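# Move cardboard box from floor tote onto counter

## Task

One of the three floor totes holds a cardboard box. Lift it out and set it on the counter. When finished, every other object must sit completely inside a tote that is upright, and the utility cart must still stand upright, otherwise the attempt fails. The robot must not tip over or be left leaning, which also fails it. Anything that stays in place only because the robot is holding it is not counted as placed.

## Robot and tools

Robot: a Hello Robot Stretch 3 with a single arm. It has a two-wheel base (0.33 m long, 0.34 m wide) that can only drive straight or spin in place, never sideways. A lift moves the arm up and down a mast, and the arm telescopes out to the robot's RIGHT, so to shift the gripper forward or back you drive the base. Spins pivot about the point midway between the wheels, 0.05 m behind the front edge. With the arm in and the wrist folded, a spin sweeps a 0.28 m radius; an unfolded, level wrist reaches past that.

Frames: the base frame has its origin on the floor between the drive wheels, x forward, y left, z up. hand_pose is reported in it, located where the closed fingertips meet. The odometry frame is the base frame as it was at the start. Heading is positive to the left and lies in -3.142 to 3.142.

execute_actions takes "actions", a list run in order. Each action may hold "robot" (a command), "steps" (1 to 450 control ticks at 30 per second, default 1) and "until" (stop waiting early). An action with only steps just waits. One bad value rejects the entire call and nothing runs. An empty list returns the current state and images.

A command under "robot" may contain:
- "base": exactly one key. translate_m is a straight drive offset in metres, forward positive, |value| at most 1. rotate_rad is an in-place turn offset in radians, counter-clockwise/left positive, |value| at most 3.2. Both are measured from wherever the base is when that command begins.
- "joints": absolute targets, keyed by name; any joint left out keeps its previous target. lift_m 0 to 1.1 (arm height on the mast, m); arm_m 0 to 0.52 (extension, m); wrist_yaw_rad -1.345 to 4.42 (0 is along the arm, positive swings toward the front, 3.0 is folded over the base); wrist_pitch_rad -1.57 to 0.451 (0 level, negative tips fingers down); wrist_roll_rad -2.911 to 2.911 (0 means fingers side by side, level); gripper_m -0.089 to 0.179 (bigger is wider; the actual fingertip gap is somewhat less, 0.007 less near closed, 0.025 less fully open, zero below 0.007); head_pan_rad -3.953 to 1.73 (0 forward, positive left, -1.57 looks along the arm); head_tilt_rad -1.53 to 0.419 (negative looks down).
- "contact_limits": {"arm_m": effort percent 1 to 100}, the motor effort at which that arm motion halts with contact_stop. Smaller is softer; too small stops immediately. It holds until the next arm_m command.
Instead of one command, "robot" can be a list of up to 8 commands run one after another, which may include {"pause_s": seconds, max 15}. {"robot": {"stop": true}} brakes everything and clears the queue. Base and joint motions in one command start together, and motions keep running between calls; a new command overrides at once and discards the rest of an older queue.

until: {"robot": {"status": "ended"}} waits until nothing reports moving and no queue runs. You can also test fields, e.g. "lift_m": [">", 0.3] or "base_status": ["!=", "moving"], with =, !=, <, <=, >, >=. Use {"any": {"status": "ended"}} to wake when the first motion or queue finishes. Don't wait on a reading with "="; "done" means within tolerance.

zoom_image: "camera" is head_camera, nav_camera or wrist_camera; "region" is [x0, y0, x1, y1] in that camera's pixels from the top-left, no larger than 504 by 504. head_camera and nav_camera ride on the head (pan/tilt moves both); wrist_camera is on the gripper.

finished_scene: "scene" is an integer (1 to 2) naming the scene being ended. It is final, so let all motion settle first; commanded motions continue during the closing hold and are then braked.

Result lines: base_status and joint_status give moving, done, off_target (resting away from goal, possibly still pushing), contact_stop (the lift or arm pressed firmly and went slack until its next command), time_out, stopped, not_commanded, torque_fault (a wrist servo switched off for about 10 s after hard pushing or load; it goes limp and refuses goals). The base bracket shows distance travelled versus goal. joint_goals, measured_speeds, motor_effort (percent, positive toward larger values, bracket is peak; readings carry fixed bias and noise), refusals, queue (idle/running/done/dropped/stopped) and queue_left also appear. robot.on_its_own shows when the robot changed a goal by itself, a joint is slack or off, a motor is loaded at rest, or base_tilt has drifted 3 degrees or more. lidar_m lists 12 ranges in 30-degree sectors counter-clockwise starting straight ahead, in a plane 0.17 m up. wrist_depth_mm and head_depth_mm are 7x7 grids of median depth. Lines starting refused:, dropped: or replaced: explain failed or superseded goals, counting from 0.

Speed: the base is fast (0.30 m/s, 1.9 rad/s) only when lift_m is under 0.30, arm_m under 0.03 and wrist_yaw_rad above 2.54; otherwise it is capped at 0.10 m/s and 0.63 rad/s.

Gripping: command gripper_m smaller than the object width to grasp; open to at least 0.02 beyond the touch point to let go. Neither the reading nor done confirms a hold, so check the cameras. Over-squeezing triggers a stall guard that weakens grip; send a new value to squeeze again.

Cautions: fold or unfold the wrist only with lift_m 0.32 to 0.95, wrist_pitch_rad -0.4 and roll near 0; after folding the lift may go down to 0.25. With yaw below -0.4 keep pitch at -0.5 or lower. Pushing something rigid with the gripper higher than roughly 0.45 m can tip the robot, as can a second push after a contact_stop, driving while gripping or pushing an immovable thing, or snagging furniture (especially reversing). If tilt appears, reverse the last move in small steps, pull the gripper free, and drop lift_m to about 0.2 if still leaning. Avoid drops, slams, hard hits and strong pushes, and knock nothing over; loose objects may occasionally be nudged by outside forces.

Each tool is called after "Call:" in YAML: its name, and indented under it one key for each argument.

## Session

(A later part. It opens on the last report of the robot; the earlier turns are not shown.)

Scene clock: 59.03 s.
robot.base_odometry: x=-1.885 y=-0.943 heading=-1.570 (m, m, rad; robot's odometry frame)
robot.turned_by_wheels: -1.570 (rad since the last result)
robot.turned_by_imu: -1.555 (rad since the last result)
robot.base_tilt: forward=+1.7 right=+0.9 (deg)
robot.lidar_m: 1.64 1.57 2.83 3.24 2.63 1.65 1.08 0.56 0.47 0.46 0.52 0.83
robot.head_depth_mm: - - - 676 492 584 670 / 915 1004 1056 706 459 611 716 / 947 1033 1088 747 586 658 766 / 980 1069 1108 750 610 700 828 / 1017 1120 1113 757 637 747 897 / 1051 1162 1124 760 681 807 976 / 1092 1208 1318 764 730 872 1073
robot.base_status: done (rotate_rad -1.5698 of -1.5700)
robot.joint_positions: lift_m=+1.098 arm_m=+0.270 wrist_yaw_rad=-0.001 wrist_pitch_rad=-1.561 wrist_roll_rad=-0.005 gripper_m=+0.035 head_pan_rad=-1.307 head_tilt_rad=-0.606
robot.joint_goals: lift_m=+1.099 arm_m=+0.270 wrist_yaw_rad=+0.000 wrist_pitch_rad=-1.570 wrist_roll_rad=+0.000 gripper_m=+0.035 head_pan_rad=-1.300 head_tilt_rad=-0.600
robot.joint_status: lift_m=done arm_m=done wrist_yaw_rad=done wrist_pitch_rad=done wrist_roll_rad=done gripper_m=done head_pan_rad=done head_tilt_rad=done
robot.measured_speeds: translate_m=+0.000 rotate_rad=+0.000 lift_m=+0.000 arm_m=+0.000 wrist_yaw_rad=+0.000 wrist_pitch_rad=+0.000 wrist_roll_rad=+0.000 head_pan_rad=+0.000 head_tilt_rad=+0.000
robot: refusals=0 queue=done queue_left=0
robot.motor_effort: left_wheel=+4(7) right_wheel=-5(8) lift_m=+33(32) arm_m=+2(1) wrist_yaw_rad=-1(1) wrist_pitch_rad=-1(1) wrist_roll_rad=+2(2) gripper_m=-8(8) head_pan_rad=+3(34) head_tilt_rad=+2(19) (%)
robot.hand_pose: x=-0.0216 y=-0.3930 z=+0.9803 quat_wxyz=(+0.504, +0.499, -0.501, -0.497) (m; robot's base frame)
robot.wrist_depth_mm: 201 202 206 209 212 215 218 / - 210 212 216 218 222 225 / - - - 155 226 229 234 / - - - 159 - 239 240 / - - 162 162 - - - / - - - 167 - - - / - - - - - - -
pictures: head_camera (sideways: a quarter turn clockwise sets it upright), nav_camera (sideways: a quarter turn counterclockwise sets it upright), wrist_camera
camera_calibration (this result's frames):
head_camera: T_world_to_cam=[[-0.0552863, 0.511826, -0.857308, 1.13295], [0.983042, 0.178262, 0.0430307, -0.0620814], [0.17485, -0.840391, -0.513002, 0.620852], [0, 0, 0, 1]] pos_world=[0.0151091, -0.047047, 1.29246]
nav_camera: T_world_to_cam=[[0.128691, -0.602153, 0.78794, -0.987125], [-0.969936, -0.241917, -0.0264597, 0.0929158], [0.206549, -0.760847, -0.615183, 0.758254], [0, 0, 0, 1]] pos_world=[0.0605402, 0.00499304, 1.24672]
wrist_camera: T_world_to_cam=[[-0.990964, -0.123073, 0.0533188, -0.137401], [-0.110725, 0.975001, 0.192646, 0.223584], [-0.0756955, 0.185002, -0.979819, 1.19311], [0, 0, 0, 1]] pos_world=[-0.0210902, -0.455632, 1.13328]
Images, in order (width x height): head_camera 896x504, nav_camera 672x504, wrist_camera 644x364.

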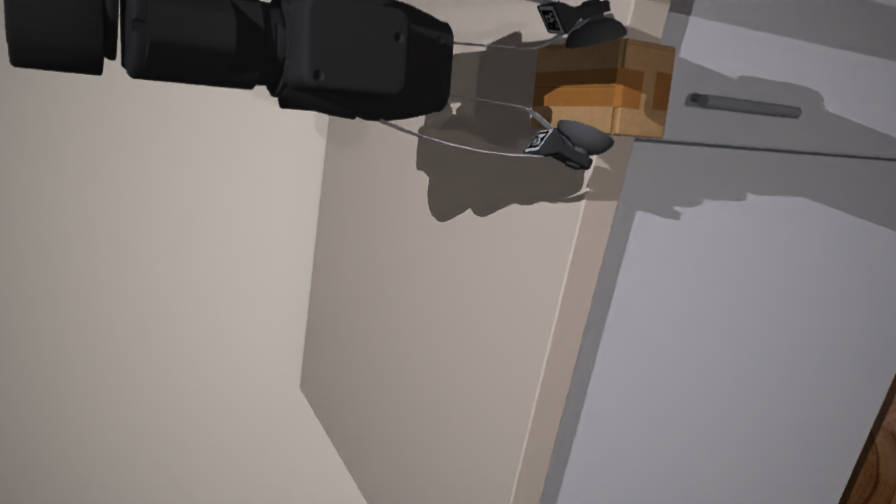

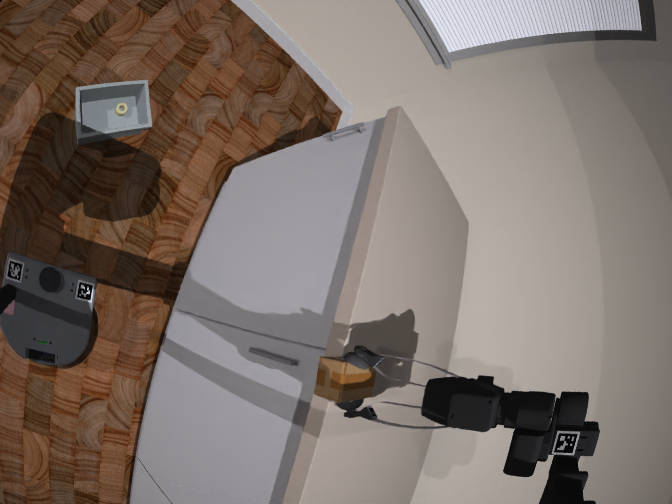

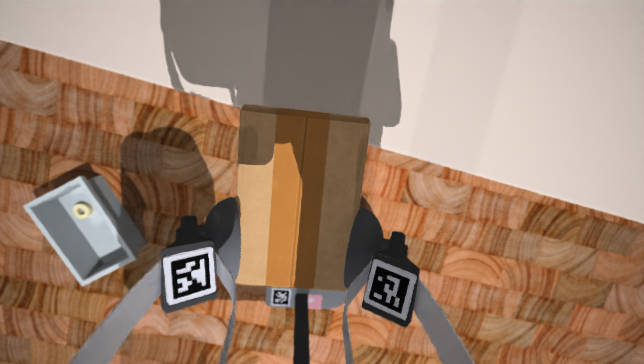

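Call:
execute_actions:
  actions:
    - {"robot":[{"joints":{"arm_m":0.34,"lift_m":1.1},"contact_limits":{"arm_m":15}}],"steps":450,"until":{"robot":{"status":"ended"}}}

Scene clock: 61.60 s.
robot.base_odometry: x=-1.885 y=-0.943 heading=-1.570 (m, m, rad; robot's odometry frame)
robot.turned_by_wheels: +0.000 (rad since the last result)
robot.turned_by_imu: +0.000 (rad since the last result)
robot.base_tilt: forward=+1.7 right=+0.9 (deg)
robot.lidar_m: 1.64 1.56 2.82 3.24 2.63 1.65 1.08 0.56 0.47 0.47 0.52 0.83
robot.head_depth_mm: - - - 737 524 586 667 / 921 1000 1062 741 511 612 715 / 949 1035 1090 745 584 655 764 / 982 1072 1094 750 609 699 823 / 1012 1120 1120 754 637 750 896 / 1054 1158 1123 760 681 803 973 / 1093 1212 1306 761 730 869 1074
robot.base_status: done (rotate_rad -1.5698 of -1.5700)
robot.joint_positions: lift_m=+1.098 arm_m=+0.340 wrist_yaw_rad=-0.001 wrist_pitch_rad=-1.561 wrist_roll_rad=-0.005 gripper_m=+0.035 head_pan_rad=-1.307 head_tilt_rad=-0.606
robot.joint_goals: lift_m=+1.100 arm_m=+0.340 wrist_yaw_rad=+0.000 wrist_pitch_rad=-1.570 wrist_roll_rad=+0.000 gripper_m=+0.035 head_pan_rad=-1.300 head_tilt_rad=-0.600
robot.joint_status: lift_m=done arm_m=done wrist_yaw_rad=done wrist_pitch_rad=done wrist_roll_rad=done gripper_m=done head_pan_rad=done head_tilt_rad=done
robot.measured_speeds: translate_m=+0.000 rotate_rad=+0.000 lift_m=+0.000 arm_m=+0.000 wrist_yaw_rad=+0.000 wrist_pitch_rad=+0.000 wrist_roll_rad=+0.000 head_pan_rad=+0.000 head_tilt_rad=+0.000
robot: refusals=0 queue=done queue_left=0
robot.motor_effort: left_wheel=+3(4) right_wheel=-5(4) lift_m=+32(35) arm_m=+2(2) wrist_yaw_rad=+1(1) wrist_pitch_rad=-1(1) wrist_roll_rad=+2(2) gripper_m=-8(8) head_pan_rad=+3(2) head_tilt_rad=+2(3) (%)
robot.contact_limits: arm_m 15 (drawing in: default 26, maximum 42; extending or still: default 34, maximum 55)
robot.hand_pose: x=-0.0216 y=-0.4630 z=+0.9803 quat_wxyz=(+0.504, +0.499, -0.501, -0.497) (m; robot's base frame)
robot.wrist_depth_mm: 199 202 205 208 212 215 218 / 206 208 212 216 218 223 225 / 212 214 215 155 226 230 234 / - 222 222 159 232 236 241 / - - 163 163 240 246 251 / - - - 168 - - 258 / - - - - - - -
pictures: head_camera (sideways: a quarter turn clockwise sets it upright), nav_camera (sideways: a quarter turn counterclockwise sets it upright), wrist_camera
camera_calibration (this result's frames):
head_camera: T_world_to_cam=[[-0.0552857, 0.511823, -0.85731, 1.13295], [0.983042, 0.178263, 0.0430309, -0.0620817], [0.174851, -0.840392, -0.512999, 0.620849], [0, 0, 0, 1]] pos_world=[0.0151091, -0.047047, 1.29246]
nav_camera: T_world_to_cam=[[0.128691, -0.602151, 0.787942, -0.987127], [-0.969936, -0.241917, -0.0264598, 0.0929159], [0.20655, -0.760849, -0.61518, 0.758251], [0, 0, 0, 1]] pos_world=[0.0605402, 0.00499288, 1.24672]
wrist_camera: T_world_to_cam=[[-0.990964, -0.123073, 0.0533195, -0.146017], [-0.110726, 0.975002, 0.19264, 0.291839], [-0.0756955, 0.184996, -0.97982, 1.20606], [0, 0, 0, 1]] pos_world=[-0.0210902, -0.52563, 1.13328]
Images, in order (width x height): head_camera 896x504, nav_camera 672x504, wrist_camera 644x364.

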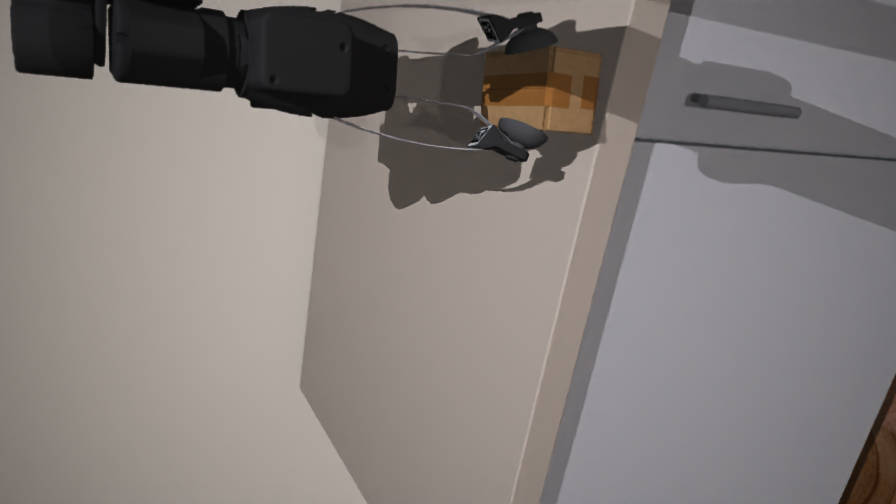

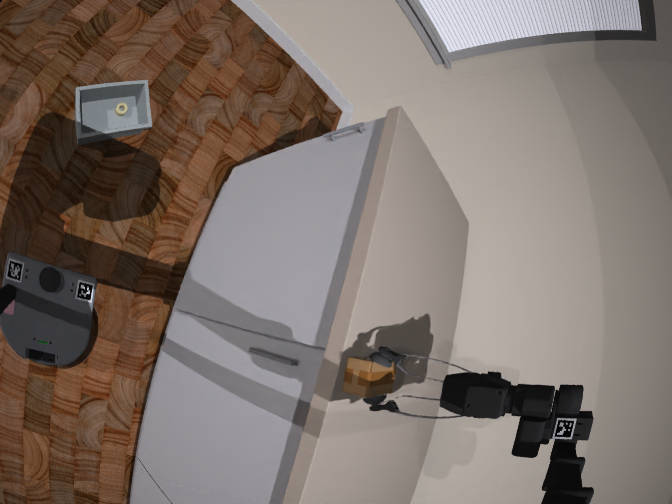

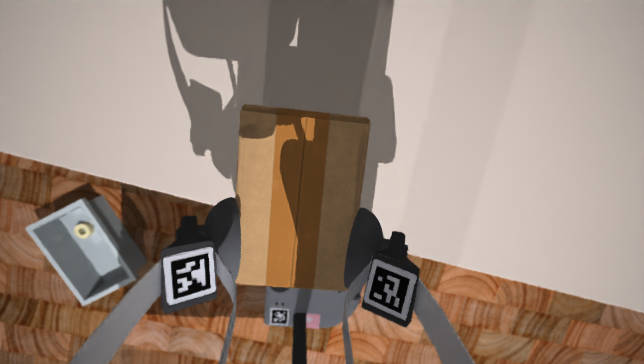

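Call:
execute_actions:
  actions:
    - {"robot":[{"joints":{"arm_m":0.48},"contact_limits":{"arm_m":15}},{"joints":{"lift_m":1.09}},{"joints":{"gripper_m":0.12}},{"pause_s":0.4},{"joints":{"lift_m":1.099}},{"joints":{"arm_m":0.0}}],"steps":450,"until":{"robot":{"status":"ended"}}}

Call:
execute_actions:
  actions:
    - {"robot":{"joints":{"head_pan_rad":0.9,"head_tilt_rad":-0.7}},"steps":100,"until":{"robot":{"status":"ended"}}}

Scene clock: 71.77 s.
robot.base_odometry: x=-1.885 y=-0.943 heading=-1.570 (m, m, rad; robot's odometry frame)
robot.turned_by_wheels: +0.000 (rad since the last result)
robot.turned_by_imu: -0.001 (rad since the last result)
robot.base_tilt: forward=+1.6 right=+0.9 (deg)
robot.lidar_m: 1.64 1.57 2.82 3.22 2.64 1.65 1.09 0.56 0.47 0.46 0.52 0.83
robot.head_depth_mm: 892 962 1024 736 - - - / 919 1004 1051 677 585 621 - / 947 1033 1092 747 584 658 757 / 976 1076 1108 752 609 699 826 / 1015 1118 1116 756 636 747 895 / 1053 1171 1123 757 682 805 974 / 1093 1210 1318 764 732 867 1074
robot.base_status: done (rotate_rad -1.5698 of -1.5700)
robot.joint_positions: lift_m=+1.098 arm_m=+0.000 wrist_yaw_rad=-0.001 wrist_pitch_rad=-1.561 wrist_roll_rad=-0.005 gripper_m=+0.120 head_pan_rad=-1.307 head_tilt_rad=-0.606
robot.joint_goals: lift_m=+1.099 arm_m=+0.000 wrist_yaw_rad=+0.000 wrist_pitch_rad=-1.570 wrist_roll_rad=+0.000 gripper_m=+0.120 head_pan_rad=-1.300 head_tilt_rad=-0.600
robot.joint_status: lift_m=done arm_m=done wrist_yaw_rad=done wrist_pitch_rad=done wrist_roll_rad=done gripper_m=done head_pan_rad=done head_tilt_rad=done
robot.measured_speeds: translate_m=+0.000 rotate_rad=+0.000 lift_m=+0.000 arm_m=+0.000 wrist_yaw_rad=+0.000 wrist_pitch_rad=+0.000 wrist_roll_rad=+0.000 head_pan_rad=+0.000 head_tilt_rad=+0.000
robot: refusals=0 queue=done queue_left=0
robot.motor_effort: left_wheel=+4(3) right_wheel=-5(4) lift_m=+31(32) arm_m=-4(6) wrist_yaw_rad=+1(1) wrist_pitch_rad=-1(1) wrist_roll_rad=+2(2) gripper_m=+0(80) head_pan_rad=+3(3) head_tilt_rad=+2(3) (%)
robot.hand_pose: x=-0.0216 y=-0.1236 z=+0.9803 quat_wxyz=(+0.504, +0.499, -0.501, -0.497) (m; robot's base frame)
robot.wrist_depth_mm: - - - - 814 670 566 / - - - - - - 808 / - - - - - - - / - - - - - - - / - - - - - - - / - - - - - - - / - - - - - - -
pictures: head_camera (sideways: a quarter turn clockwise sets it upright), nav_camera (sideways: a quarter turn counterclockwise sets it upright), wrist_camera
camera_calibration (this result's frames):
head_camera: T_world_to_cam=[[-0.0553313, 0.511623, -0.857427, 1.1331], [0.983005, 0.178459, 0.0430503, -0.0621067], [0.175041, -0.840473, -0.512802, 0.620591], [0, 0, 0, 1]] pos_world=[0.0151186, -0.0470474, 1.29247]
nav_camera: T_world_to_cam=[[0.128758, -0.601952, 0.788084, -0.987312], [-0.969889, -0.242107, -0.0264642, 0.0929214], [0.206731, -0.760946, -0.614999, 0.758014], [0, 0, 0, 1]] pos_world=[0.0605426, 0.00499097, 1.24672]
wrist_camera: T_world_to_cam=[[-0.990955, -0.123144, 0.0533285, -0.104258], [-0.110799, 0.975008, 0.192568, -0.0390801], [-0.0757093, 0.184918, -0.979833, 1.14328], [0, 0, 0, 1]] pos_world=[-0.0210876, -0.186149, 1.13331]
Images, in order (width x height): head_camera 896x504, nav_camera 672x504, wrist_camera 644x364.

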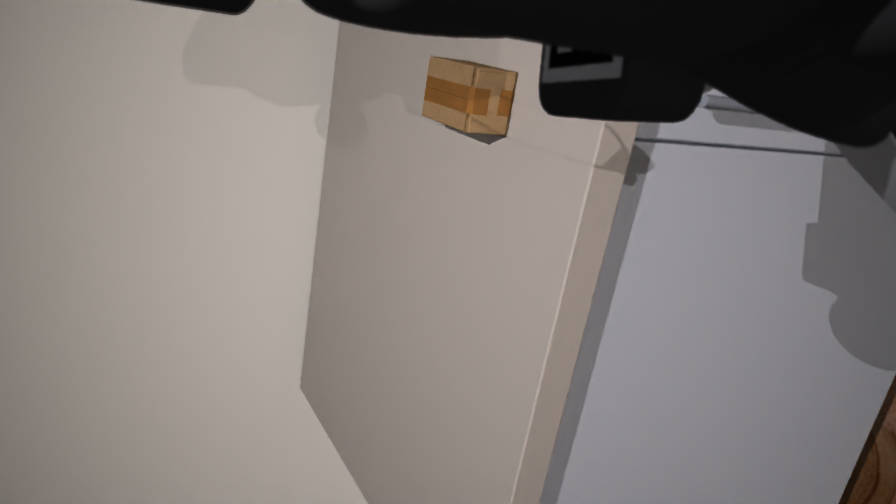

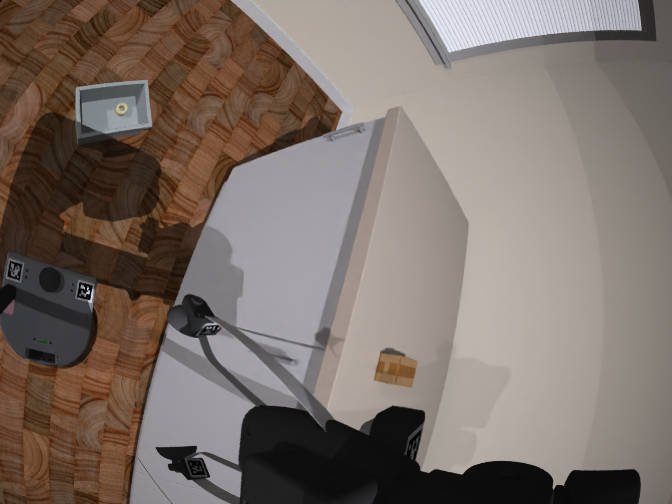

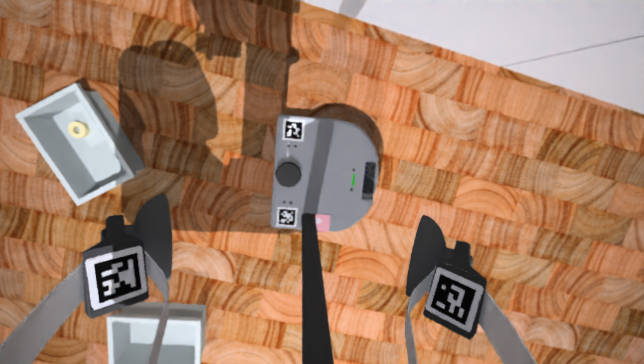

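Scene clock: 73.37 s.
robot.base_odometry: x=-1.885 y=-0.943 heading=-1.570 (m, m, rad; robot's odometry frame)
robot.turned_by_wheels: +0.000 (rad since the last result)
robot.turned_by_imu: +0.000 (rad since the last result)
robot.base_tilt: forward=+1.7 right=+0.9 (deg)
robot.lidar_m: 1.64 1.57 2.82 3.22 2.64 1.64 1.08 0.57 0.47 0.46 0.52 0.83
robot.head_depth_mm: 1737 1867 1935 2039 1745 1443 1222 / 1940 2078 2279 2103 1737 1442 1226 / 2166 2097 2372 2206 1729 1450 1225 / 2581 2839 2930 2255 1745 1384 1233 / 2955 3420 3119 2218 1749 1399 1211 / 3435 3730 3073 2227 1771 1458 1215 / 3201 3557 3075 2273 1754 1461 1242
robot.base_status: done (rotate_rad -1.5698 of -1.5700)
robot.joint_positions: lift_m=+1.098 arm_m=+0.000 wrist_yaw_rad=-0.001 wrist_pitch_rad=-1.561 wrist_roll_rad=-0.005 gripper_m=+0.120 head_pan_rad=+0.893 head_tilt_rad=-0.691
robot.joint_goals: lift_m=+1.099 arm_m=+0.000 wrist_yaw_rad=+0.000 wrist_pitch_rad=-1.570 wrist_roll_rad=+0.000 gripper_m=+0.120 head_pan_rad=+0.900 head_tilt_rad=-0.700
robot.joint_status: lift_m=done arm_m=done wrist_yaw_rad=done wrist_pitch_rad=done wrist_roll_rad=done gripper_m=done head_pan_rad=done head_tilt_rad=done
robot.measured_speeds: translate_m=+0.000 rotate_rad=+0.000 lift_m=+0.000 arm_m=+0.000 wrist_yaw_rad=+0.000 wrist_pitch_rad=+0.000 wrist_roll_rad=+0.000 head_pan_rad=+0.000 head_tilt_rad=+0.000
robot: refusals=0 queue=done queue_left=0
robot.motor_effort: left_wheel=+3(3) right_wheel=-4(4) lift_m=+32(32) arm_m=-4(4) wrist_yaw_rad=+0(0) wrist_pitch_rad=-1(1) wrist_roll_rad=+2(2) gripper_m=+0(0) head_pan_rad=+3(35) head_tilt_rad=-4(11) (%)
robot.hand_pose: x=-0.0216 y=-0.1236 z=+0.9803 quat_wxyz=(+0.504, +0.499, -0.501, -0.497) (m; robot's base frame)
robot.wrist_depth_mm: - - - - 812 670 563 / - - - - - - 822 / - - - - - - - / - - - - - - - / - - - - - - - / - - - - - - - / - - - - - - -
pictures: head_camera (sideways: a quarter turn clockwise sets it upright), nav_camera (sideways: a quarter turn counterclockwise sets it upright), wrist_camera
camera_calibration (this result's frames):
head_camera: T_world_to_cam=[[-0.425942, -0.401161, -0.810952, 1.07477], [-0.720364, 0.692677, 0.0357091, -0.0421544], [0.547402, 0.599391, -0.584022, 0.710979], [0, 0, 0, 1]] pos_world=[0.0382297, 0.0341992, 1.28832]
nav_camera: T_world_to_cam=[[0.451859, 0.508764, 0.732791, -0.917213], [0.764865, -0.643717, -0.0247153, 0.0800597], [0.459136, 0.571654, -0.680005, 0.841033], [0, 0, 0, 1]] pos_world=[-0.0329318, 0.0374011, 1.24601]
wrist_camera: T_world_to_cam=[[-0.990955, -0.123144, 0.0533285, -0.104258], [-0.110799, 0.975008, 0.192568, -0.03908], [-0.0757093, 0.184918, -0.979833, 1.14328], [0, 0, 0, 1]] pos_world=[-0.0210876, -0.186149, 1.13331]
Images, in order (width x height): head_camera 896x504, nav_camera 672x504, wrist_camera 644x364.

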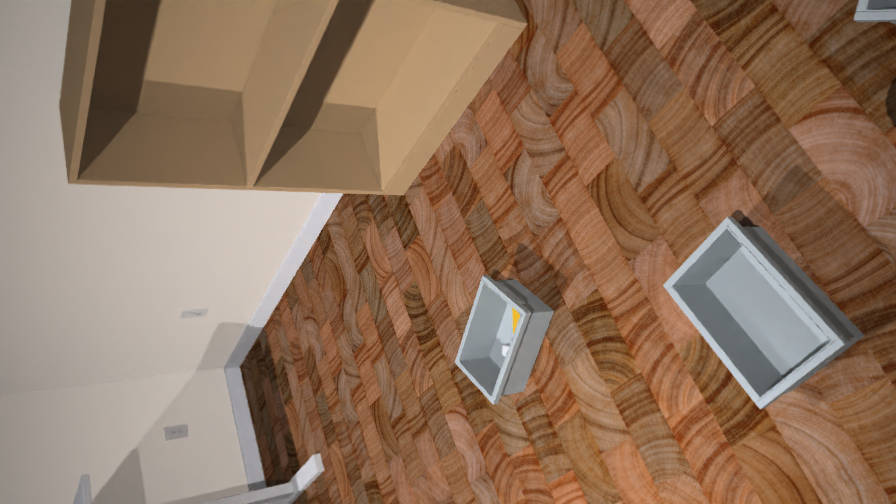

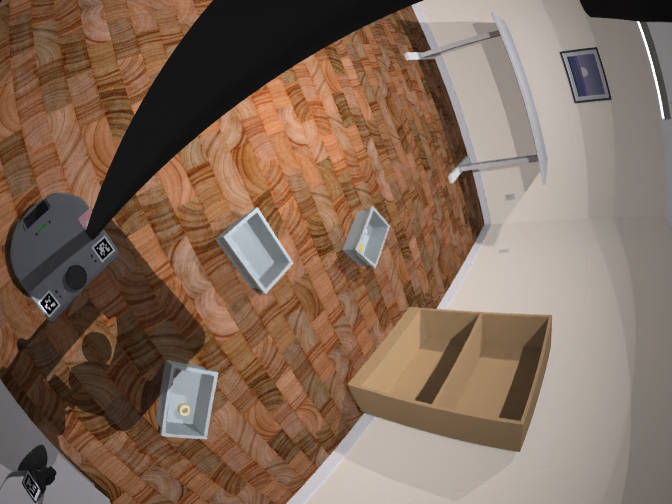

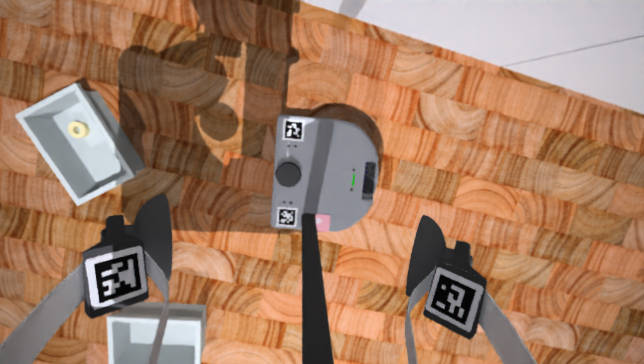

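Call:
finished_scene:
  scene: 2

The scene is finished: the task was done.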